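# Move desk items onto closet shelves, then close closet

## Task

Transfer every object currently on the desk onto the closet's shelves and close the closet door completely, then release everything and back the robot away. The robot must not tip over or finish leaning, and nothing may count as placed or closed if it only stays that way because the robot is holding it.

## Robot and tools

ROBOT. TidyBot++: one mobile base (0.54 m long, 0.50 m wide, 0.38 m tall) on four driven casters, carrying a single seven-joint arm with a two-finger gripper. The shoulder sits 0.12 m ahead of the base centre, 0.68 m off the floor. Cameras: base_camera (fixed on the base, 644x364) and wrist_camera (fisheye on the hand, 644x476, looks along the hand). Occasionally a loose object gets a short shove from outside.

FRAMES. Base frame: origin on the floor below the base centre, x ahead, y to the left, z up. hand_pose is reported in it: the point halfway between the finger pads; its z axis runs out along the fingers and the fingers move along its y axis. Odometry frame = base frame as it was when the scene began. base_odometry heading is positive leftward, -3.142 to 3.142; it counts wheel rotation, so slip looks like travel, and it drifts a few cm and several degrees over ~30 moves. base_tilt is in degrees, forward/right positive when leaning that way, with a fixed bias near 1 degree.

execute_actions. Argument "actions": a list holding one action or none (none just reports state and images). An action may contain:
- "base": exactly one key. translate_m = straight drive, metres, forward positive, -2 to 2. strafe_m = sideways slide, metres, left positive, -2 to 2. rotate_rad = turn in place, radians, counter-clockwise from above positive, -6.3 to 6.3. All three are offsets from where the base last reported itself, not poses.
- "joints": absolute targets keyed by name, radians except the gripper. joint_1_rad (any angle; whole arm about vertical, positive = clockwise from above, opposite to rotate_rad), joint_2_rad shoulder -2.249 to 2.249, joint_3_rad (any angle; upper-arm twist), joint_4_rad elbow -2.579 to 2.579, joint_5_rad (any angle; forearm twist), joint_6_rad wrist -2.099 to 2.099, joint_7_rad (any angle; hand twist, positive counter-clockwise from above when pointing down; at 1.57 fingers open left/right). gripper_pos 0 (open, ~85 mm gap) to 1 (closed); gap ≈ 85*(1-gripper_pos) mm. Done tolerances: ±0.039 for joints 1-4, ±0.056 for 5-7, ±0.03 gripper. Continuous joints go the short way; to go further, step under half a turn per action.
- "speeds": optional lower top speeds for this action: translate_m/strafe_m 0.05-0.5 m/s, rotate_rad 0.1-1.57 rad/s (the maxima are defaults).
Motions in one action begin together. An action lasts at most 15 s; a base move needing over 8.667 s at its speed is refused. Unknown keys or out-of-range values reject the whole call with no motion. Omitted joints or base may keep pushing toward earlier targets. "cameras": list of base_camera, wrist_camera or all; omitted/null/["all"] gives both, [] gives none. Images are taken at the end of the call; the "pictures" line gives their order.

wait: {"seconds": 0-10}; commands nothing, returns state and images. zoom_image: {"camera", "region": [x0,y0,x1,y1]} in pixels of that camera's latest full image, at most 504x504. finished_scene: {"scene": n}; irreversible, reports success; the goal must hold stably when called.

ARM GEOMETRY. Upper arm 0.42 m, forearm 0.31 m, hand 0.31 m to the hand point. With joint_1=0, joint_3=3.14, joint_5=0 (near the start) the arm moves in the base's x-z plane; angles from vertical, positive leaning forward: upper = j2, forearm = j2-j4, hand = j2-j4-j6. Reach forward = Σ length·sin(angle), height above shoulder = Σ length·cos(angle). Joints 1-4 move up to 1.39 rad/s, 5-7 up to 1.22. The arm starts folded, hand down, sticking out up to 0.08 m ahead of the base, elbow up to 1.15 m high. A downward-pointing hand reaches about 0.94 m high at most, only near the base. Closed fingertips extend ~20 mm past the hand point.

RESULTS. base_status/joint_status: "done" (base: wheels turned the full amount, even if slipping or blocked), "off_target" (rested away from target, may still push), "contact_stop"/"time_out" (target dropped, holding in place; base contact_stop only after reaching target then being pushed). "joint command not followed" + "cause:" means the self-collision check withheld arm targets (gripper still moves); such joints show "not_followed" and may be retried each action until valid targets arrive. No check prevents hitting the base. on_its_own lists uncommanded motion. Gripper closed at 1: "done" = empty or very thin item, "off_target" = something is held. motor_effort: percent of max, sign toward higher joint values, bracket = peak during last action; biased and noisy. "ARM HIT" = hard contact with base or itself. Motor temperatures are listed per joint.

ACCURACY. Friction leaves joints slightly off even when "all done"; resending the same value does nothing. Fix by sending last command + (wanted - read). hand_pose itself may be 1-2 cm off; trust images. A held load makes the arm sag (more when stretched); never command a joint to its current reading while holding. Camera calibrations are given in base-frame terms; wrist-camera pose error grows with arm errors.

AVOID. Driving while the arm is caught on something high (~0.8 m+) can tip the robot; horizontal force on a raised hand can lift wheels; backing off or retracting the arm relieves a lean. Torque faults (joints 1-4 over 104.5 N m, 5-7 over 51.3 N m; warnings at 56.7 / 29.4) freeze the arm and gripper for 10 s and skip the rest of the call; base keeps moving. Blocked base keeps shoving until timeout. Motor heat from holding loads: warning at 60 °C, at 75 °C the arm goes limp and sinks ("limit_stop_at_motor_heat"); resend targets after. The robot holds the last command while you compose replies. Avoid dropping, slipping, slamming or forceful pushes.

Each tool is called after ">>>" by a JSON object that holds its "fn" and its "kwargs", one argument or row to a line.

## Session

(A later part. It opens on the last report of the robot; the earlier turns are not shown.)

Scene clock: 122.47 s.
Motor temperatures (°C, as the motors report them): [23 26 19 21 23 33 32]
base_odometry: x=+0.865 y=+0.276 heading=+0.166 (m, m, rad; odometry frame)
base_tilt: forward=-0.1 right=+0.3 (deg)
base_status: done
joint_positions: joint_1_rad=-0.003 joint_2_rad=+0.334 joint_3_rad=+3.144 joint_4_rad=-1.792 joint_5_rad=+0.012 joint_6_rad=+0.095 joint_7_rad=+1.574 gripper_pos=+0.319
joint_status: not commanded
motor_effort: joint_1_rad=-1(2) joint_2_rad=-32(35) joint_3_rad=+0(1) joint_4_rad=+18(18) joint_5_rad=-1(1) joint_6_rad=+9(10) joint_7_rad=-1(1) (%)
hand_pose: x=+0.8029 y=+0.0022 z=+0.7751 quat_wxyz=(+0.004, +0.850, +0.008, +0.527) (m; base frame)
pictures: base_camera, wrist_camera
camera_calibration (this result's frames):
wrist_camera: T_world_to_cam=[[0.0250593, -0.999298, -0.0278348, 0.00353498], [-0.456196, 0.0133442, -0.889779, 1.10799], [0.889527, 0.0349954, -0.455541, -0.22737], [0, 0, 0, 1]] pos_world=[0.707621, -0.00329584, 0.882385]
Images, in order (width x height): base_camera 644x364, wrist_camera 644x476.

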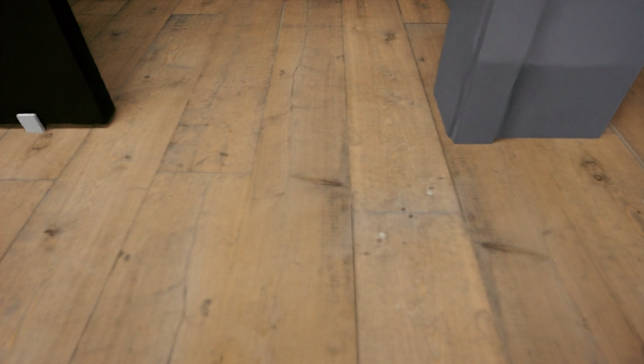

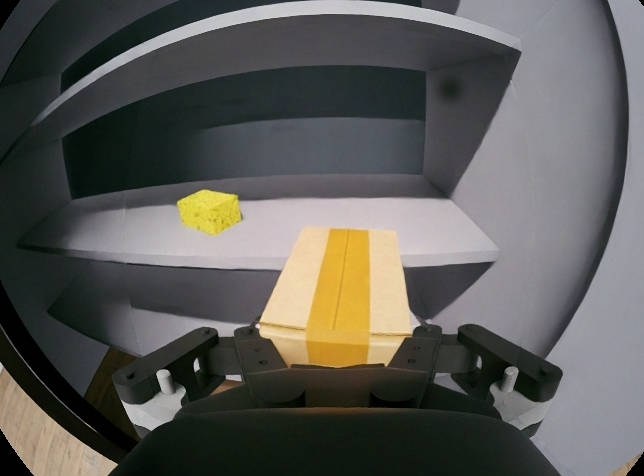

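>>> {"fn": "execute_actions", "kwargs": {
  "actions": [
    {"base":{"translate_m":0.3},"speeds":{"translate_m":0.25}}
  ],
  "cameras": []
}}

>>> {"fn": "execute_actions", "kwargs": {
  "actions": [
    {"joints":{"joint_2_rad":0.4}}
  ],
  "cameras": ["wrist_camera"]
}}

Scene clock: 129.27 s.
Motor temperatures (°C, as the motors report them): [23 26 19 21 23 33 32]
base_odometry: x=+1.161 y=+0.325 heading=+0.167 (m, m, rad; odometry frame)
base_tilt: forward=-0.1 right=+0.3 (deg)
base_status: done
joint_positions: joint_1_rad=-0.003 joint_2_rad=+0.336 joint_3_rad=+3.144 joint_4_rad=-1.792 joint_5_rad=+0.012 joint_6_rad=+0.094 joint_7_rad=+1.574 gripper_pos=+0.319
joint_status: not commanded
motor_effort: joint_1_rad=-1(3) joint_2_rad=-32(35) joint_3_rad=-1(2) joint_4_rad=+17(19) joint_5_rad=-1(0) joint_6_rad=+9(9) joint_7_rad=-1(1) (%)
hand_pose: x=+0.8032 y=+0.0021 z=+0.7743 quat_wxyz=(+0.004, +0.850, +0.008, +0.526) (m; base frame)
pictures: none
No camera images: the call's "cameras" was empty. Leave "cameras" out to get every camera's image.

Scene clock: 130.20 s.
Motor temperatures (°C, as the motors report them): [23 26 19 21 23 33 32]
base_odometry: x=+1.161 y=+0.325 heading=+0.167 (m, m, rad; odometry frame)
base_tilt: forward=-0.1 right=+0.3 (deg)
base_status: not commanded
joint_positions: joint_1_rad=-0.003 joint_2_rad=+0.406 joint_3_rad=+3.144 joint_4_rad=-1.791 joint_5_rad=+0.012 joint_6_rad=+0.094 joint_7_rad=+1.574 gripper_pos=+0.319
joint_status: all done
motor_effort: joint_1_rad=-1(1) joint_2_rad=-34(36) joint_3_rad=+0(0) joint_4_rad=+17(17) joint_5_rad=+1(0) joint_6_rad=+9(9) joint_7_rad=-1(1) (%)
hand_pose: x=+0.8083 y=+0.0021 z=+0.7263 quat_wxyz=(+0.004, +0.868, +0.008, +0.496) (m; base frame)
pictures: wrist_camera
camera_calibration (this result's frames):
wrist_camera: T_world_to_cam=[[0.0228614, -0.999308, -0.029324, 0.00480164], [-0.518299, 0.013235, -0.855097, 1.09199], [0.854894, 0.0347473, -0.517638, -0.181365], [0, 0, 0, 1]] pos_world=[0.720915, -0.0033522, 0.840016]
Images, in order (width x height): wrist_camera 644x476.

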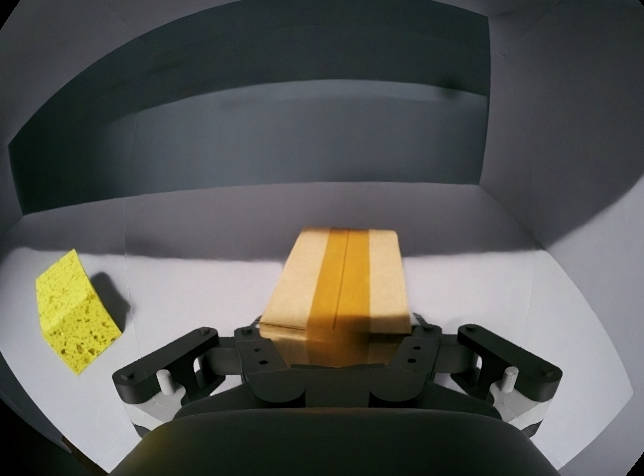

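>>> {"fn": "execute_actions", "kwargs": {
  "actions": [
    {"joints":{"joint_2_rad":0.46,"joint_6_rad":0.2}}
  ],
  "cameras": []
}}

Scene clock: 132.67 s.
Motor temperatures (°C, as the motors report them): [23 26 19 21 23 33 32]
base_odometry: x=+1.161 y=+0.325 heading=+0.167 (m, m, rad; odometry frame)
base_tilt: forward=-0.1 right=+0.3 (deg)
base_status: not commanded
joint_positions: joint_1_rad=-0.003 joint_2_rad=+0.443 joint_3_rad=+3.144 joint_4_rad=-1.786 joint_5_rad=+0.012 joint_6_rad=+0.168 joint_7_rad=+1.574 gripper_pos=+0.319
joint_status: all done
motor_effort: joint_1_rad=-1(1) joint_2_rad=-34(34) joint_3_rad=+0(1) joint_4_rad=+15(17) joint_5_rad=-1(0) joint_6_rad=+7(9) joint_7_rad=+0(1) (%)
hand_pose: x=+0.8229 y=+0.0025 z=+0.7235 quat_wxyz=(+0.003, +0.857, +0.008, +0.515) (m; base frame)
pictures: none
No camera images: the call's "cameras" was empty. Leave "cameras" out to get every camera's image.

>>> {"fn": "execute_actions", "kwargs": {
  "actions": [
    {"joints":{"gripper_pos":0,"joint_2_rad":0.43}}
  ],
  "cameras": []
}}

>>> {"fn": "execute_actions", "kwargs": {
  "actions": [
    {"base":{"translate_m":-1.2}}
  ],
  "cameras": ["wrist_camera"]
}}

>>> {"fn": "execute_actions", "kwargs": {
  "actions": [
    {"base":{"rotate_rad":3.14},"joints":{"joint_2_rad":0.36}}
  ],
  "cameras": []
}}

>>> {"fn": "execute_actions", "kwargs": {
  "actions": [
    {"base":{"strafe_m":0.43}}
  ],
  "cameras": []
}}

>>> {"fn": "execute_actions", "kwargs": {
  "actions": [
    {"base":{"translate_m":1.08}}
  ]
}}

Scene clock: 140.10 s.
Motor temperatures (°C, as the motors report them): [23 26 19 21 23 33 32]
base_odometry: x=+1.161 y=+0.325 heading=+0.167 (m, m, rad; odometry frame)
base_tilt: forward=-0.1 right=+0.3 (deg)
base_status: not commanded
joint_positions: joint_1_rad=-0.003 joint_2_rad=+0.439 joint_3_rad=+3.144 joint_4_rad=-1.786 joint_5_rad=+0.012 joint_6_rad=+0.168 joint_7_rad=+1.574 gripper_pos=+0.000
joint_status: all done
motor_effort: joint_1_rad=-1(1) joint_2_rad=-34(35) joint_3_rad=-1(1) joint_4_rad=+15(17) joint_5_rad=+0(0) joint_6_rad=+8(9) joint_7_rad=-1(0) (%)
hand_pose: x=+0.8227 y=+0.0025 z=+0.7264 quat_wxyz=(+0.004, +0.856, +0.008, +0.517) (m; base frame)
pictures: none
No camera images: the call's "cameras" was empty. Leave "cameras" out to get every camera's image.

Scene clock: 144.00 s.
Motor temperatures (°C, as the motors report them): [23 26 19 21 23 33 32]
base_odometry: x=-0.022 y=+0.125 heading=+0.167 (m, m, rad; odometry frame)
base_tilt: forward=-0.1 right=+0.3 (deg)
base_status: done
joint_positions: joint_1_rad=+0.000 joint_2_rad=+0.433 joint_3_rad=+3.144 joint_4_rad=-1.783 joint_5_rad=+0.012 joint_6_rad=+0.168 joint_7_rad=+1.574 gripper_pos=+0.000
joint_status: not commanded
motor_effort: joint_1_rad=-1(5) joint_2_rad=-34(36) joint_3_rad=-1(3) joint_4_rad=+16(17) joint_5_rad=+0(0) joint_6_rad=+8(9) joint_7_rad=-1(1) (%)
hand_pose: x=+0.8232 y=+0.0005 z=+0.7314 quat_wxyz=(+0.004, +0.854, +0.007, +0.520) (m; base frame)
pictures: wrist_camera
camera_calibration (this result's frames):
wrist_camera: T_world_to_cam=[[0.0224477, -0.99934, -0.0285501, 0.0027286], [-0.471163, 0.0146121, -0.881925, 1.08493], [0.88176, 0.033249, -0.470525, -0.247949], [0, 0, 0, 1]] pos_world=[0.729749, -0.00488222, 0.840237]
Images, in order (width x height): wrist_camera 644x476.

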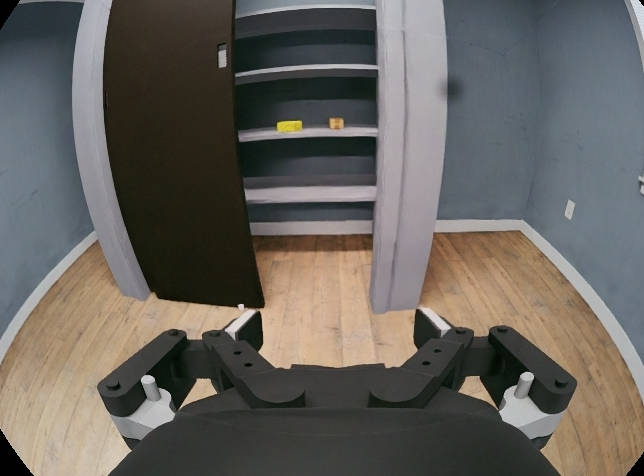

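Scene clock: 147.37 s.
Motor temperatures (°C, as the motors report them): [23 26 19 21 23 33 32]
base_odometry: x=-0.022 y=+0.125 heading=-2.976 (m, m, rad; odometry frame)
base_tilt: forward=-0.1 right=+0.3 (deg)
base_status: done
joint_positions: joint_1_rad=+0.014 joint_2_rad=+0.365 joint_3_rad=+3.141 joint_4_rad=-1.782 joint_5_rad=+0.012 joint_6_rad=+0.168 joint_7_rad=+1.574 gripper_pos=+0.000
joint_status: all done
motor_effort: joint_1_rad=-1(5) joint_2_rad=-32(36) joint_3_rad=-1(4) joint_4_rad=+16(16) joint_5_rad=-1(0) joint_6_rad=+8(8) joint_7_rad=-1(1) (%)
hand_pose: x=+0.8187 y=-0.0074 z=+0.7802 quat_wxyz=(+0.007, +0.836, +0.002, +0.549) (m; base frame)
pictures: none
No camera images: the call's "cameras" was empty. Leave "cameras" out to get every camera's image.

Scene clock: 149.60 s.
Motor temperatures (°C, as the motors report them): [23 26 19 21 23 33 32]
base_odometry: x=+0.049 y=-0.299 heading=-2.976 (m, m, rad; odometry frame)
base_tilt: forward=-0.1 right=+0.3 (deg)
base_status: done
joint_positions: joint_1_rad=+0.014 joint_2_rad=+0.365 joint_3_rad=+3.140 joint_4_rad=-1.782 joint_5_rad=+0.012 joint_6_rad=+0.168 joint_7_rad=+1.574 gripper_pos=+0.000
joint_status: not commanded
motor_effort: joint_1_rad=-1(3) joint_2_rad=-32(34) joint_3_rad=+0(2) joint_4_rad=+16(17) joint_5_rad=+0(1) joint_6_rad=+8(9) joint_7_rad=-1(1) (%)
hand_pose: x=+0.8186 y=-0.0069 z=+0.7802 quat_wxyz=(+0.007, +0.836, +0.002, +0.549) (m; base frame)
pictures: none
No camera images: the call's "cameras" was empty. Leave "cameras" out to get every camera's image.

Scene clock: 153.13 s.
Motor temperatures (°C, as the motors report them): [23 26 19 21 23 33 32]
base_odometry: x=-1.016 y=-0.478 heading=-2.975 (m, m, rad; odometry frame)
base_tilt: forward=-0.1 right=+0.3 (deg)
base_status: done
joint_positions: joint_1_rad=+0.014 joint_2_rad=+0.363 joint_3_rad=+3.140 joint_4_rad=-1.782 joint_5_rad=+0.012 joint_6_rad=+0.168 joint_7_rad=+1.574 gripper_pos=+0.000
joint_status: not commanded
motor_effort: joint_1_rad=-1(2) joint_2_rad=-32(34) joint_3_rad=+0(1) joint_4_rad=+16(18) joint_5_rad=-1(0) joint_6_rad=+8(9) joint_7_rad=+0(1) (%)
hand_pose: x=+0.8185 y=-0.0069 z=+0.7814 quat_wxyz=(+0.007, +0.835, +0.002, +0.550) (m; base frame)
pictures: base_camera, wrist_camera
camera_calibration (this result's frames):
wrist_camera: T_world_to_cam=[[0.014005, -0.999505, -0.0281653, 0.00344602], [-0.406608, 0.0200411, -0.913383, 1.09873], [0.913495, 0.0242442, -0.406126, -0.296341], [0, 0, 0, 1]] pos_world=[0.71741, -0.0113909, 0.883306]
Images, in order (width x height): base_camera 644x364, wrist_camera 644x476.

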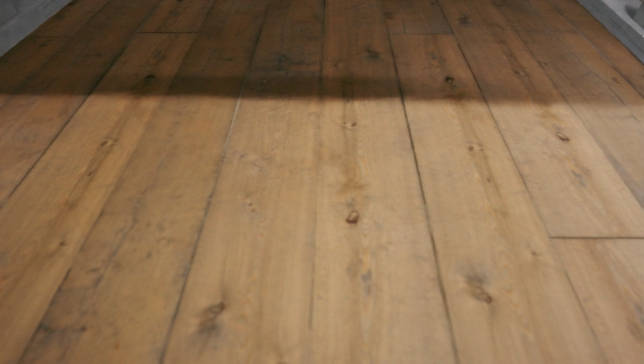

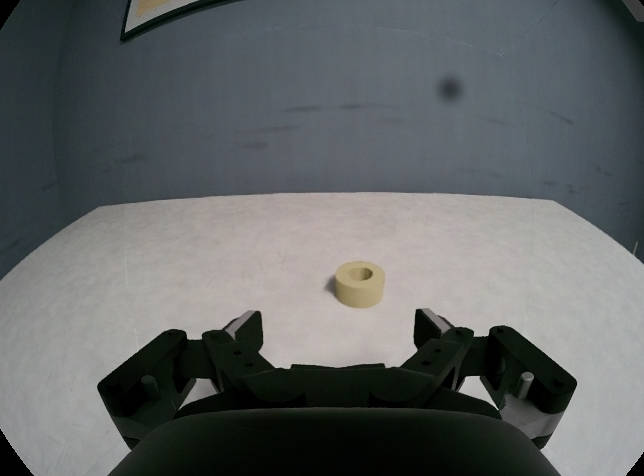

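>>> {"fn": "execute_actions", "kwargs": {
  "actions": [
    {"base":{"strafe_m":-0.025},"joints":{"joint_2_rad":0.455}}
  ],
  "cameras": []
}}

>>> {"fn": "execute_actions", "kwargs": {
  "actions": [
    {"base":{"translate_m":0.125},"speeds":{"translate_m":0.15}}
  ],
  "cameras": ["wrist_camera"]
}}

>>> {"fn": "execute_actions", "kwargs": {
  "actions": [
    {"joints":{"gripper_pos":1}}
  ],
  "cameras": []
}}

>>> {"fn": "execute_actions", "kwargs": {
  "actions": [
    {"joints":{"joint_2_rad":0.38}}
  ],
  "cameras": ["wrist_camera"]
}}

Scene clock: 159.20 s.
Motor temperatures (°C, as the motors report them): [23 26 19 21 23 33 32]
base_odometry: x=-1.020 y=-0.453 heading=-2.975 (m, m, rad; odometry frame)
base_tilt: forward=-0.1 right=+0.3 (deg)
base_status: done
joint_positions: joint_1_rad=+0.016 joint_2_rad=+0.447 joint_3_rad=+3.144 joint_4_rad=-1.779 joint_5_rad=+0.012 joint_6_rad=+0.174 joint_7_rad=+1.572 gripper_pos=+0.000
joint_status: all done
motor_effort: joint_1_rad=-1(2) joint_2_rad=-33(36) joint_3_rad=-1(2) joint_4_rad=+16(16) joint_5_rad=+0(0) joint_6_rad=+8(9) joint_7_rad=-1(1) (%)
hand_pose: x=+0.8259 y=-0.0104 z=+0.7252 quat_wxyz=(+0.008, +0.855, -0.001, +0.518) (m; base frame)
pictures: none
No camera images: the call's "cameras" was empty. Leave "cameras" out to get every camera's image.

Scene clock: 160.70 s.
Motor temperatures (°C, as the motors report them): [23 26 19 21 23 33 32]
base_odometry: x=-1.144 y=-0.474 heading=-2.975 (m, m, rad; odometry frame)
base_tilt: forward=-0.1 right=+0.3 (deg)
base_status: done
joint_positions: joint_1_rad=+0.016 joint_2_rad=+0.448 joint_3_rad=+3.144 joint_4_rad=-1.779 joint_5_rad=+0.012 joint_6_rad=+0.174 joint_7_rad=+1.572 gripper_pos=+0.000
joint_status: not commanded
motor_effort: joint_1_rad=-1(0) joint_2_rad=-32(35) joint_3_rad=-1(1) joint_4_rad=+15(17) joint_5_rad=+0(0) joint_6_rad=+8(9) joint_7_rad=+0(1) (%)
hand_pose: x=+0.8261 y=-0.0104 z=+0.7251 quat_wxyz=(+0.008, +0.855, -0.001, +0.518) (m; base frame)
pictures: wrist_camera
camera_calibration (this result's frames):
wrist_camera: T_world_to_cam=[[0.00593692, -0.999508, -0.0308057, 0.00684069], [-0.47471, 0.0242967, -0.879807, 1.0824], [0.880122, 0.0198471, -0.474332, -0.249086], [0, 0, 0, 1]] pos_world=[0.733012, -0.0145178, 0.834364]
Images, in order (width x height): wrist_camera 644x476.

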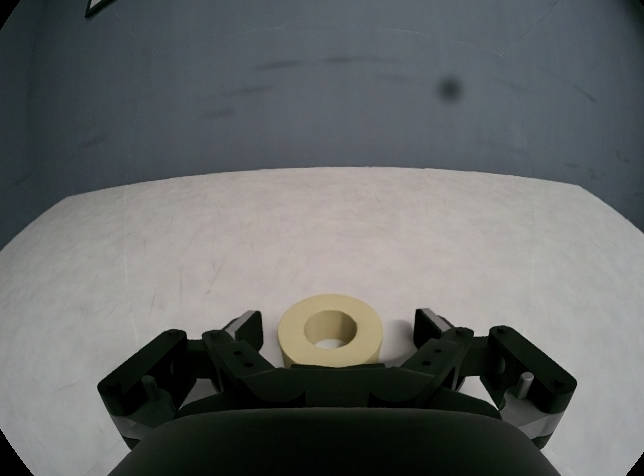

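Scene clock: 161.80 s.
Motor temperatures (°C, as the motors report them): [23 26 19 21 23 33 32]
base_odometry: x=-1.144 y=-0.474 heading=-2.975 (m, m, rad; odometry frame)
base_tilt: forward=-0.1 right=+0.3 (deg)
base_status: not commanded
joint_positions: joint_1_rad=+0.016 joint_2_rad=+0.443 joint_3_rad=+3.144 joint_4_rad=-1.777 joint_5_rad=+0.012 joint_6_rad=+0.174 joint_7_rad=+1.572 gripper_pos=+0.479
joint_status: gripper_pos off_target (ended at +0.479, target +1.000)
motor_effort: joint_1_rad=-1(0) joint_2_rad=-31(33) joint_3_rad=+0(1) joint_4_rad=+14(15) joint_5_rad=+0(0) joint_6_rad=+6(7) joint_7_rad=+0(0) (%)
hand_pose: x=+0.8267 y=-0.0104 z=+0.7297 quat_wxyz=(+0.008, +0.854, -0.001, +0.521) (m; base frame)
pictures: none
No camera images: the call's "cameras" was empty. Leave "cameras" out to get every camera's image.

Scene clock: 162.77 s.
Motor temperatures (°C, as the motors report them): [23 26 19 21 23 33 32]
base_odometry: x=-1.144 y=-0.474 heading=-2.975 (m, m, rad; odometry frame)
base_tilt: forward=-0.1 right=+0.3 (deg)
base_status: not commanded
joint_positions: joint_1_rad=+0.016 joint_2_rad=+0.387 joint_3_rad=+3.144 joint_4_rad=-1.777 joint_5_rad=+0.012 joint_6_rad=+0.174 joint_7_rad=+1.572 gripper_pos=+0.479
joint_status: all done
motor_effort: joint_1_rad=-1(1) joint_2_rad=-33(36) joint_3_rad=-1(0) joint_4_rad=+16(17) joint_5_rad=+0(1) joint_6_rad=+9(9) joint_7_rad=+0(0) (%)
hand_pose: x=+0.8228 y=-0.0104 z=+0.7694 quat_wxyz=(+0.008, +0.839, -0.001, +0.545) (m; base frame)
pictures: wrist_camera
camera_calibration (this result's frames):
wrist_camera: T_world_to_cam=[[0.00783449, -0.999538, -0.0293816, 0.00561985], [-0.418038, 0.0234179, -0.908128, 1.095], [0.908396, 0.0193973, -0.417661, -0.292069], [0, 0, 0, 1]] pos_world=[0.723023, -0.0143601, 0.872581]
Images, in order (width x height): wrist_camera 644x476.

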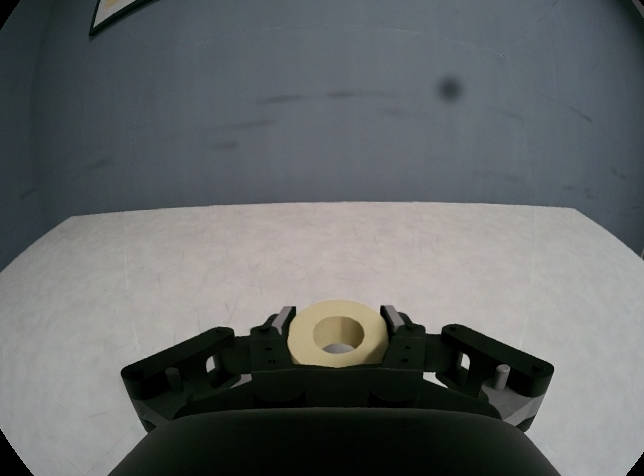

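Place between box and sponge (v≈0.225).

>>> {"fn": "execute_actions", "kwargs": {
  "actions": [
    {"base":{"translate_m":-1.2}}
  ],
  "cameras": []
}}

>>> {"fn": "execute_actions", "kwargs": {
  "actions": [
    {"base":{"strafe_m":-0.51}}
  ],
  "cameras": ["wrist_camera"]
}}

>>> {"fn": "execute_actions", "kwargs": {
  "actions": [
    {"base":{"rotate_rad":-3.14}}
  ],
  "cameras": []
}}

>>> {"fn": "execute_actions", "kwargs": {
  "actions": [
    {"base":{"translate_m":1.0}}
  ]
}}

Scene clock: 172.37 s.
Motor temperatures (°C, as the motors report them): [23 27 19 22 23 33 32]
base_odometry: x=+0.040 y=-0.275 heading=-2.976 (m, m, rad; odometry frame)
base_tilt: forward=-0.2 right=+0.3 (deg)
base_status: done
joint_positions: joint_1_rad=+0.016 joint_2_rad=+0.384 joint_3_rad=+3.144 joint_4_rad=-1.777 joint_5_rad=+0.012 joint_6_rad=+0.174 joint_7_rad=+1.572 gripper_pos=+0.479
joint_status: not commanded
motor_effort: joint_1_rad=-1(2) joint_2_rad=-33(36) joint_3_rad=-1(2) joint_4_rad=+16(18) joint_5_rad=+0(0) joint_6_rad=+9(9) joint_7_rad=-1(1) (%)
hand_pose: x=+0.8226 y=-0.0104 z=+0.7713 quat_wxyz=(+0.008, +0.838, -0.001, +0.546) (m; base frame)
pictures: none
No camera images: the call's "cameras" was empty. Leave "cameras" out to get every camera's image.

Scene clock: 174.77 s.
Motor temperatures (°C, as the motors report them): [23 27 19 22 23 33 32]
base_odometry: x=-0.044 y=+0.228 heading=-2.976 (m, m, rad; odometry frame)
base_tilt: forward=-0.1 right=+0.3 (deg)
base_status: done
joint_positions: joint_1_rad=+0.019 joint_2_rad=+0.384 joint_3_rad=+3.146 joint_4_rad=-1.777 joint_5_rad=+0.012 joint_6_rad=+0.174 joint_7_rad=+1.572 gripper_pos=+0.479
joint_status: not commanded
motor_effort: joint_1_rad=-1(4) joint_2_rad=-33(33) joint_3_rad=-1(2) joint_4_rad=+17(17) joint_5_rad=+0(2) joint_6_rad=+9(9) joint_7_rad=-1(1) (%)
hand_pose: x=+0.8226 y=-0.0139 z=+0.7713 quat_wxyz=(+0.010, +0.838, -0.003, +0.546) (m; base frame)
pictures: wrist_camera
camera_calibration (this result's frames):
wrist_camera: T_world_to_cam=[[0.00279183, -0.999595, -0.0283048, 0.00548436], [-0.415555, 0.0245855, -0.909236, 1.09546], [0.909564, 0.0143006, -0.415319, -0.293849], [0, 0, 0, 1]] pos_world=[0.722485, -0.0172482, 0.87415]
Images, in order (width x height): wrist_camera 644x476.

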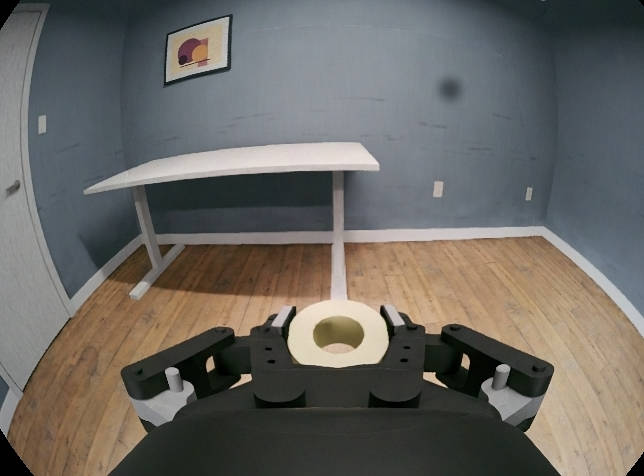

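Scene clock: 178.13 s.
Motor temperatures (°C, as the motors report them): [23 27 19 22 23 33 32]
base_odometry: x=-0.044 y=+0.228 heading=+0.168 (m, m, rad; odometry frame)
base_tilt: forward=-0.1 right=+0.3 (deg)
base_status: done
joint_positions: joint_1_rad=+0.021 joint_2_rad=+0.384 joint_3_rad=+3.148 joint_4_rad=-1.777 joint_5_rad=+0.012 joint_6_rad=+0.174 joint_7_rad=+1.572 gripper_pos=+0.479
joint_status: not commanded
motor_effort: joint_1_rad=-1(5) joint_2_rad=-33(36) joint_3_rad=-1(4) joint_4_rad=+17(18) joint_5_rad=+0(1) joint_6_rad=+9(9) joint_7_rad=+0(0) (%)
hand_pose: x=+0.8225 y=-0.0163 z=+0.7713 quat_wxyz=(+0.011, +0.838, -0.004, +0.546) (m; base frame)
pictures: none
No camera images: the call's "cameras" was empty. Leave "cameras" out to get every camera's image.

Scene clock: 181.50 s.
Motor temperatures (°C, as the motors report them): [23 27 19 22 23 33 32]
base_odometry: x=+0.942 y=+0.394 heading=+0.167 (m, m, rad; odometry frame)
base_tilt: forward=-0.1 right=+0.3 (deg)
base_status: done
joint_positions: joint_1_rad=+0.021 joint_2_rad=+0.383 joint_3_rad=+3.148 joint_4_rad=-1.777 joint_5_rad=+0.012 joint_6_rad=+0.174 joint_7_rad=+1.572 gripper_pos=+0.479
joint_status: not commanded
motor_effort: joint_1_rad=-1(0) joint_2_rad=-32(36) joint_3_rad=-1(1) joint_4_rad=+17(18) joint_5_rad=+0(0) joint_6_rad=+9(9) joint_7_rad=+0(1) (%)
hand_pose: x=+0.8225 y=-0.0163 z=+0.7720 quat_wxyz=(+0.011, +0.838, -0.004, +0.546) (m; base frame)
pictures: base_camera, wrist_camera
camera_calibration (this result's frames):
wrist_camera: T_world_to_cam=[[-0.000727815, -0.999616, -0.0276917, 0.00548468], [-0.414531, 0.025502, -0.909678, 1.09564], [0.910035, 0.010817, -0.414391, -0.294556], [0, 0, 0, 1]] pos_world=[0.72224, -0.0192724, 0.874774]
Images, in order (width x height): base_camera 644x364, wrist_camera 644x476.

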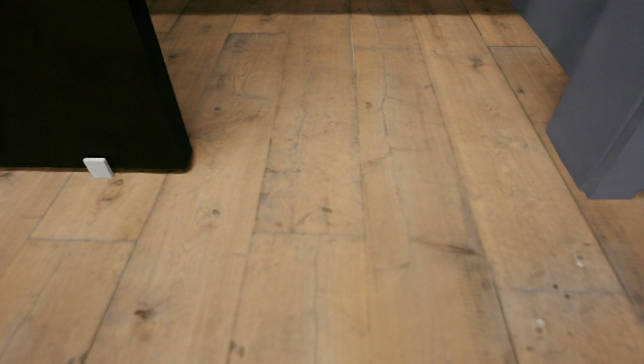

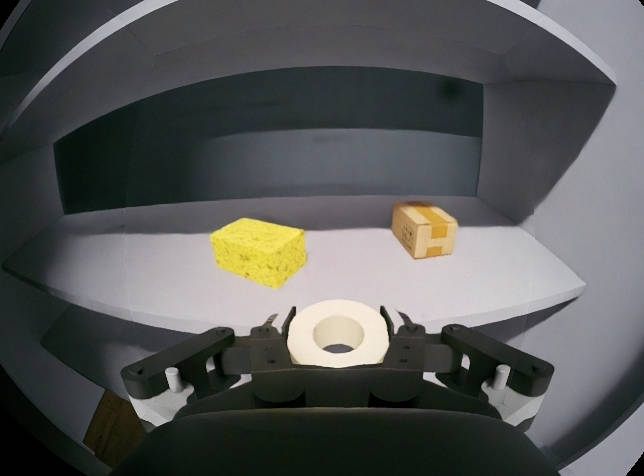

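>>> {"fn": "execute_actions", "kwargs": {
  "actions": [
    {"base":{"strafe_m":-0.045}}
  ],
  "cameras": []
}}

>>> {"fn": "execute_actions", "kwargs": {
  "actions": [
    {"base":{"translate_m":0.15}}
  ],
  "cameras": []
}}

>>> {"fn": "execute_actions", "kwargs": {
  "actions": [
    {"joints":{"joint_2_rad":0.46}}
  ],
  "cameras": ["wrist_camera"]
}}

>>> {"fn": "execute_actions", "kwargs": {
  "actions": [
    {"joints":{"gripper_pos":0.2}}
  ],
  "cameras": []
}}

>>> {"fn": "execute_actions", "kwargs": {
  "actions": [
    {"base":{"translate_m":-0.28},"joints":{"joint_2_rad":0.43}}
  ],
  "cameras": []
}}

>>> {"fn": "execute_actions", "kwargs": {
  "actions": [
    {"base":{"rotate_rad":-0.02},"joints":{"joint_2_rad":-0.36,"joint_4_rad":-2.07,"joint_6_rad":0.09,"gripper_pos":1}}
  ],
  "cameras": ["wrist_camera"]
}}

>>> {"fn": "execute_actions", "kwargs": {
  "actions": [
    {"base":{"strafe_m":0.29}}
  ]
}}

Scene clock: 192.33 s.
Motor temperatures (°C, as the motors report them): [23 27 19 22 23 33 32]
base_odometry: x=+0.949 y=+0.349 heading=+0.167 (m, m, rad; odometry frame)
base_tilt: forward=-0.1 right=+0.3 (deg)
base_status: done
joint_positions: joint_1_rad=+0.022 joint_2_rad=+0.383 joint_3_rad=+3.149 joint_4_rad=-1.777 joint_5_rad=+0.012 joint_6_rad=+0.174 joint_7_rad=+1.572 gripper_pos=+0.479
joint_status: not commanded
motor_effort: joint_1_rad=-1(4) joint_2_rad=-33(34) joint_3_rad=-1(3) joint_4_rad=+17(17) joint_5_rad=+0(1) joint_6_rad=+9(9) joint_7_rad=-1(1) (%)
hand_pose: x=+0.8224 y=-0.0182 z=+0.7720 quat_wxyz=(+0.012, +0.838, -0.005, +0.546) (m; base frame)
pictures: none
No camera images: the call's "cameras" was empty. Leave "cameras" out to get every camera's image.

Scene clock: 193.80 s.
Motor temperatures (°C, as the motors report them): [23 27 19 22 23 33 32]
base_odometry: x=+1.098 y=+0.374 heading=+0.167 (m, m, rad; odometry frame)
base_tilt: forward=-0.1 right=+0.3 (deg)
base_status: done
joint_positions: joint_1_rad=+0.022 joint_2_rad=+0.385 joint_3_rad=+3.149 joint_4_rad=-1.777 joint_5_rad=+0.012 joint_6_rad=+0.174 joint_7_rad=+1.572 gripper_pos=+0.479
joint_status: not commanded
motor_effort: joint_1_rad=-1(0) joint_2_rad=-33(36) joint_3_rad=-1(1) joint_4_rad=+17(18) joint_5_rad=+0(0) joint_6_rad=+9(9) joint_7_rad=-1(0) (%)
hand_pose: x=+0.8226 y=-0.0182 z=+0.7705 quat_wxyz=(+0.012, +0.838, -0.005, +0.545) (m; base frame)
pictures: none
No camera images: the call's "cameras" was empty. Leave "cameras" out to get every camera's image.

Scene clock: 194.70 s.
Motor temperatures (°C, as the motors report them): [23 27 19 22 23 33 32]
base_odometry: x=+1.097 y=+0.374 heading=+0.167 (m, m, rad; odometry frame)
base_tilt: forward=-0.1 right=+0.3 (deg)
base_status: not commanded
joint_positions: joint_1_rad=+0.022 joint_2_rad=+0.456 joint_3_rad=+3.149 joint_4_rad=-1.776 joint_5_rad=+0.012 joint_6_rad=+0.177 joint_7_rad=+1.572 gripper_pos=+0.479
joint_status: all done
motor_effort: joint_1_rad=-1(1) joint_2_rad=-34(37) joint_3_rad=-1(1) joint_4_rad=+16(16) joint_5_rad=-1(0) joint_6_rad=+8(9) joint_7_rad=+0(1) (%)
hand_pose: x=+0.8278 y=-0.0183 z=+0.7213 quat_wxyz=(+0.011, +0.856, -0.005, +0.517) (m; base frame)
pictures: wrist_camera
camera_calibration (this result's frames):
wrist_camera: T_world_to_cam=[[-0.00546171, -0.999574, -0.0286858, 0.00673474], [-0.476936, 0.0278172, -0.878498, 1.08102], [0.878921, 0.00888318, -0.476884, -0.249592], [0, 0, 0, 1]] pos_world=[0.734986, -0.0211219, 0.830841]
Images, in order (width x height): wrist_camera 644x476.

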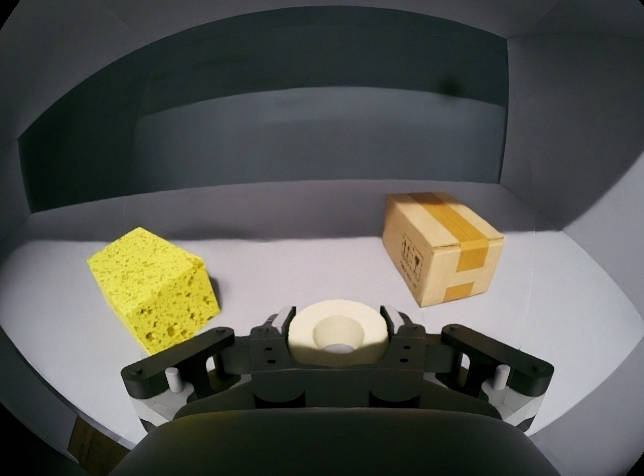

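Scene clock: 195.70 s.
Motor temperatures (°C, as the motors report them): [23 27 19 22 23 33 32]
base_odometry: x=+1.097 y=+0.374 heading=+0.167 (m, m, rad; odometry frame)
base_tilt: forward=-0.1 right=+0.3 (deg)
base_status: not commanded
joint_positions: joint_1_rad=+0.022 joint_2_rad=+0.456 joint_3_rad=+3.149 joint_4_rad=-1.776 joint_5_rad=+0.012 joint_6_rad=+0.177 joint_7_rad=+1.572 gripper_pos=+0.200
joint_status: all done
motor_effort: joint_1_rad=-1(1) joint_2_rad=-33(36) joint_3_rad=-1(1) joint_4_rad=+15(16) joint_5_rad=+0(0) joint_6_rad=+8(8) joint_7_rad=-1(1) (%)
hand_pose: x=+0.8278 y=-0.0183 z=+0.7213 quat_wxyz=(+0.011, +0.856, -0.005, +0.517) (m; base frame)
pictures: none
No camera images: the call's "cameras" was empty. Leave "cameras" out to get every camera's image.

Scene clock: 197.63 s.
Motor temperatures (°C, as the motors report them): [23 27 19 22 23 33 32]
base_odometry: x=+0.821 y=+0.327 heading=+0.167 (m, m, rad; odometry frame)
base_tilt: forward=-0.1 right=+0.3 (deg)
base_status: done
joint_positions: joint_1_rad=+0.022 joint_2_rad=+0.432 joint_3_rad=+3.148 joint_4_rad=-1.776 joint_5_rad=+0.012 joint_6_rad=+0.177 joint_7_rad=+1.572 gripper_pos=+0.200
joint_status: all done
motor_effort: joint_1_rad=-1(3) joint_2_rad=-34(37) joint_3_rad=-1(2) joint_4_rad=+16(17) joint_5_rad=+0(1) joint_6_rad=+8(9) joint_7_rad=-1(1) (%)
hand_pose: x=+0.8267 y=-0.0178 z=+0.7383 quat_wxyz=(+0.011, +0.850, -0.005, +0.527) (m; base frame)
pictures: none
No camera images: the call's "cameras" was empty. Leave "cameras" out to get every camera's image.

Scene clock: 199.70 s.
Motor temperatures (°C, as the motors report them): [23 27 19 22 23 33 32]
base_odometry: x=+0.821 y=+0.327 heading=+0.147 (m, m, rad; odometry frame)
base_tilt: forward=-0.1 right=+0.3 (deg)
base_status: done
joint_positions: joint_1_rad=+0.023 joint_2_rad=-0.356 joint_3_rad=+3.148 joint_4_rad=-2.047 joint_5_rad=+0.012 joint_6_rad=+0.134 joint_7_rad=+1.572 gripper_pos=+0.999
joint_status: all done
motor_effort: joint_1_rad=-1(7) joint_2_rad=-9(36) joint_3_rad=+1(5) joint_4_rad=+19(19) joint_5_rad=+0(1) joint_6_rad=+9(9) joint_7_rad=-1(0) (%)
hand_pose: x=+0.5957 y=-0.0127 z=+1.0424 quat_wxyz=(+0.014, +0.702, -0.006, +0.712) (m; base frame)
pictures: wrist_camera
camera_calibration (this result's frames):
wrist_camera: T_world_to_cam=[[0.00658178, -0.999796, -0.0191103, 0.00317456], [0.000542982, 0.0191142, -0.999817, 1.0942], [0.999978, 0.0065702, 0.000668676, -0.462525], [0, 0, 0, 1]] pos_world=[0.461899, -0.014702, 1.09437]
Images, in order (width x height): wrist_camera 644x476.

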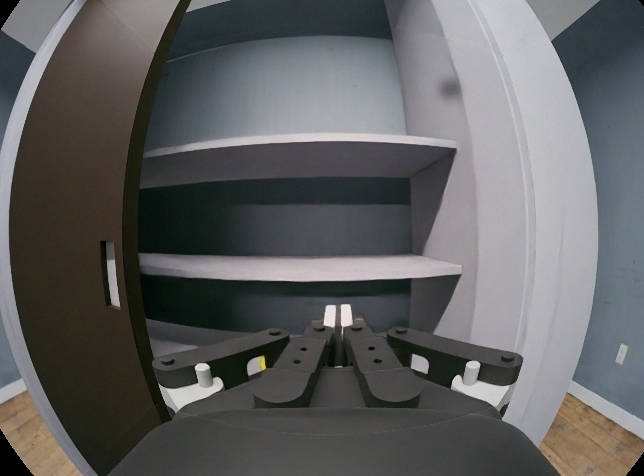

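Scene clock: 201.60 s.
Motor temperatures (°C, as the motors report them): [23 27 19 22 23 33 32]
base_odometry: x=+0.779 y=+0.614 heading=+0.147 (m, m, rad; odometry frame)
base_tilt: forward=-0.2 right=+0.3 (deg)
base_status: done
joint_positions: joint_1_rad=+0.023 joint_2_rad=-0.356 joint_3_rad=+3.144 joint_4_rad=-2.048 joint_5_rad=+0.012 joint_6_rad=+0.133 joint_7_rad=+1.572 gripper_pos=+0.999
joint_status: not commanded
motor_effort: joint_1_rad=-1(0) joint_2_rad=-9(11) joint_3_rad=+0(3) joint_4_rad=+19(19) joint_5_rad=-1(0) joint_6_rad=+9(9) joint_7_rad=+0(1) (%)
hand_pose: x=+0.5957 y=-0.0104 z=+1.0414 quat_wxyz=(+0.013, +0.703, -0.004, +0.711) (m; base frame)
pictures: base_camera, wrist_camera
camera_calibration (this result's frames):
wrist_camera: T_world_to_cam=[[0.010261, -0.999789, -0.0178068, 0.00188569], [-0.00203106, 0.0177869, -0.99984, 1.09462], [0.999945, 0.0102955, -0.00184812, -0.459843], [0, 0, 0, 1]] pos_world=[0.462022, -0.0128502, 1.09363]
Images, in order (width x height): base_camera 644x364, wrist_camera 644x476.

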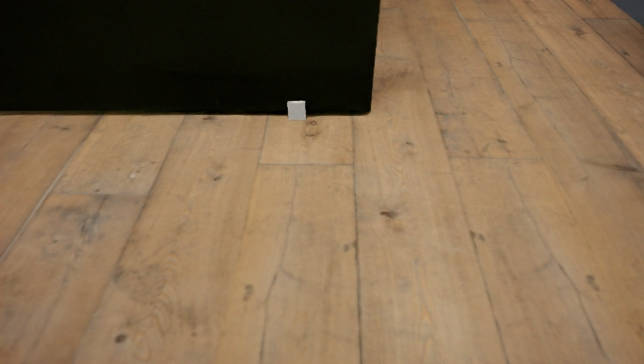

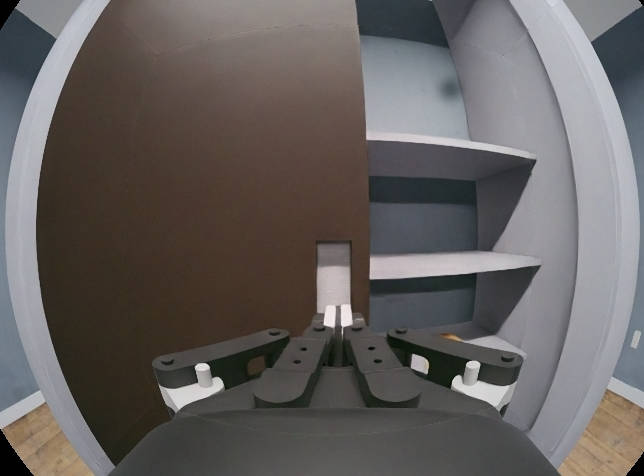

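>>> {"fn": "execute_actions", "kwargs": {
  "actions": [
    {"base":{"translate_m":0.122},"speeds":{"translate_m":0.08}}
  ],
  "cameras": []
}}

>>> {"fn": "execute_actions", "kwargs": {
  "actions": [
    {"base":{"strafe_m":-0.45},"speeds":{"strafe_m":0.15}}
  ]
}}

>>> {"fn": "execute_actions", "kwargs": {
  "actions": [
    {"base":{"strafe_m":-0.07},"speeds":{"strafe_m":0.05}}
  ]
}}

Scene clock: 206.23 s.
Motor temperatures (°C, as the motors report them): [23 27 19 22 23 33 32]
base_odometry: x=+0.899 y=+0.632 heading=+0.147 (m, m, rad; odometry frame)
base_tilt: forward=-0.2 right=+0.3 (deg)
base_status: done
joint_positions: joint_1_rad=+0.023 joint_2_rad=-0.386 joint_3_rad=+3.144 joint_4_rad=-2.062 joint_5_rad=+0.012 joint_6_rad=+0.123 joint_7_rad=+1.572 gripper_pos=+0.999
joint_status: not commanded
motor_effort: joint_1_rad=-1(1) joint_2_rad=-4(9) joint_3_rad=+0(1) joint_4_rad=+19(22) joint_5_rad=-1(1) joint_6_rad=+9(11) joint_7_rad=-1(1) (%)
hand_pose: x=+0.5842 y=-0.0101 z=+1.0444 quat_wxyz=(+0.013, +0.701, -0.004, +0.714) (m; base frame)
pictures: none
No camera images: the call's "cameras" was empty. Leave "cameras" out to get every camera's image.

Scene clock: 209.93 s.
Motor temperatures (°C, as the motors report them): [23 27 19 22 23 33 32]
base_odometry: x=+0.966 y=+0.187 heading=+0.148 (m, m, rad; odometry frame)
base_tilt: forward=-0.1 right=+0.3 (deg)
base_status: done
joint_positions: joint_1_rad=+0.003 joint_2_rad=-0.378 joint_3_rad=+3.141 joint_4_rad=-2.062 joint_5_rad=+0.012 joint_6_rad=+0.123 joint_7_rad=+1.572 gripper_pos=+0.999
joint_status: not commanded
motor_effort: joint_1_rad=-1(7) joint_2_rad=-6(8) joint_3_rad=+0(11) joint_4_rad=+20(19) joint_5_rad=-1(1) joint_6_rad=+9(9) joint_7_rad=-1(1) (%)
hand_pose: x=+0.5872 y=+0.0008 z=+1.0407 quat_wxyz=(+0.005, +0.703, +0.005, +0.711) (m; base frame)
pictures: base_camera, wrist_camera
camera_calibration (this result's frames):
wrist_camera: T_world_to_cam=[[0.0326396, -0.999331, -0.016493, -0.00136269], [-0.0026433, 0.0164154, -0.999862, 1.09409], [0.999464, 0.0326787, -0.00210574, -0.450894], [0, 0, 0, 1]] pos_world=[0.453588, -0.00458703, 1.09296]
Images, in order (width x height): base_camera 644x364, wrist_camera 644x476.

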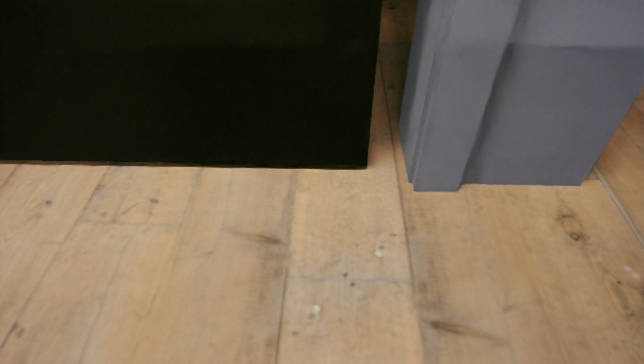

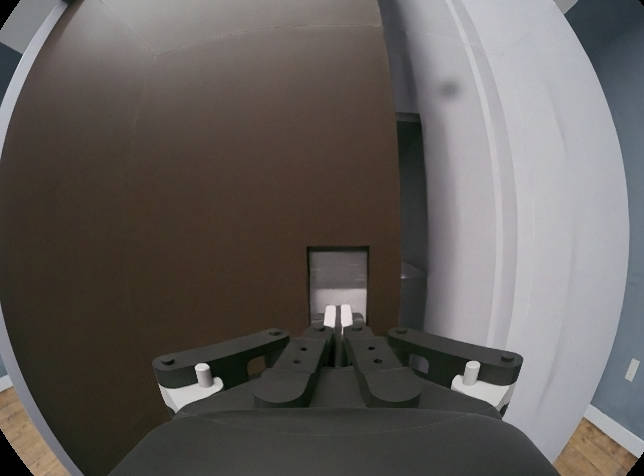

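Scene clock: 211.83 s.
Motor temperatures (°C, as the motors report them): [23 27 19 22 23 33 32]
base_odometry: x=+0.976 y=+0.118 heading=+0.148 (m, m, rad; odometry frame)
base_tilt: forward=-0.1 right=+0.3 (deg)
base_status: done
joint_positions: joint_1_rad=+0.001 joint_2_rad=-0.377 joint_3_rad=+3.115 joint_4_rad=-2.062 joint_5_rad=+0.012 joint_6_rad=+0.123 joint_7_rad=+1.572 gripper_pos=+0.999
joint_status: not commanded
motor_effort: joint_1_rad=+7(9) joint_2_rad=-8(8) joint_3_rad=+9(11) joint_4_rad=+19(20) joint_5_rad=-1(1) joint_6_rad=+9(10) joint_7_rad=-1(1) (%)
hand_pose: x=+0.5870 y=+0.0164 z=+1.0400 quat_wxyz=(-0.001, +0.704, +0.017, +0.710) (m; base frame)
pictures: base_camera, wrist_camera
camera_calibration (this result's frames):
wrist_camera: T_world_to_cam=[[0.0585609, -0.998259, -0.00704972, -0.0108734], [-0.00393614, 0.00683089, -0.999969, 1.0942], [0.998276, 0.0585869, -0.00352926, -0.449501], [0, 0, 0, 1]] pos_world=[0.45367, 0.00800607, 1.0925]
Images, in order (width x height): base_camera 644x364, wrist_camera 644x476.

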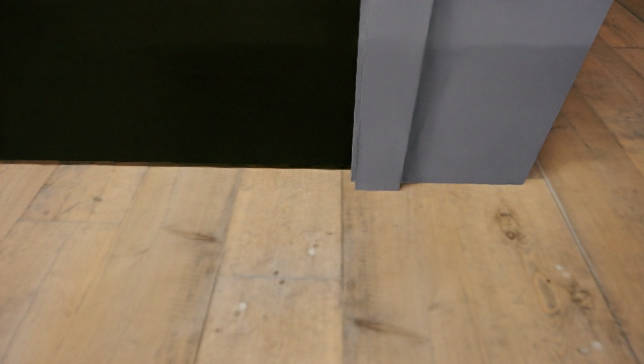

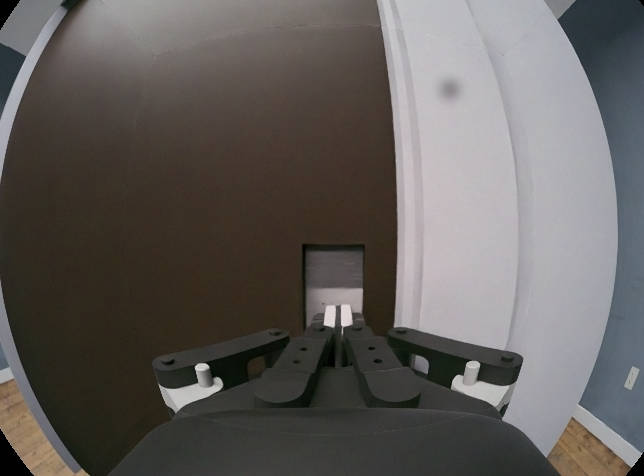

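>>> {"fn": "execute_actions", "kwargs": {
  "actions": [
    {"base":{"translate_m":-0.6}}
  ],
  "cameras": ["wrist_camera"]
}}

Scene clock: 215.53 s.
Motor temperatures (°C, as the motors report them): [23 27 19 22 23 33 32]
base_odometry: x=+0.383 y=+0.030 heading=+0.148 (m, m, rad; odometry frame)
base_tilt: forward=-0.2 right=+0.3 (deg)
base_status: done
joint_positions: joint_1_rad=+0.002 joint_2_rad=-0.362 joint_3_rad=+3.136 joint_4_rad=-2.062 joint_5_rad=+0.012 joint_6_rad=+0.123 joint_7_rad=+1.572 gripper_pos=+0.999
joint_status: not commanded
motor_effort: joint_1_rad=-1(4) joint_2_rad=-9(11) joint_3_rad=+0(6) joint_4_rad=+19(20) joint_5_rad=-1(0) joint_6_rad=+9(9) joint_7_rad=-1(1) (%)
hand_pose: x=+0.5930 y=+0.0043 z=+1.0329 quat_wxyz=(+0.004, +0.709, +0.007, +0.705) (m; base frame)
pictures: wrist_camera
camera_calibration (this result's frames):
wrist_camera: T_world_to_cam=[[0.0385177, -0.99914, -0.0153399, -0.00284642], [-0.0192469, 0.0146067, -0.999708, 1.09594], [0.999073, 0.0388017, -0.0186677, -0.439501], [0, 0, 0, 1]] pos_world=[0.460297, -0.00179855, 1.08737]
Images, in order (width x height): wrist_camera 644x476.

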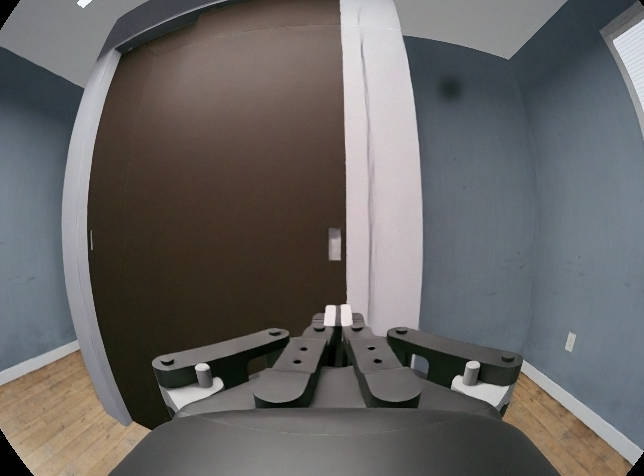

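>>> {"fn": "finished_scene", "kwargs": {
  "scene": 1
}}

The scene is finished: the task was done.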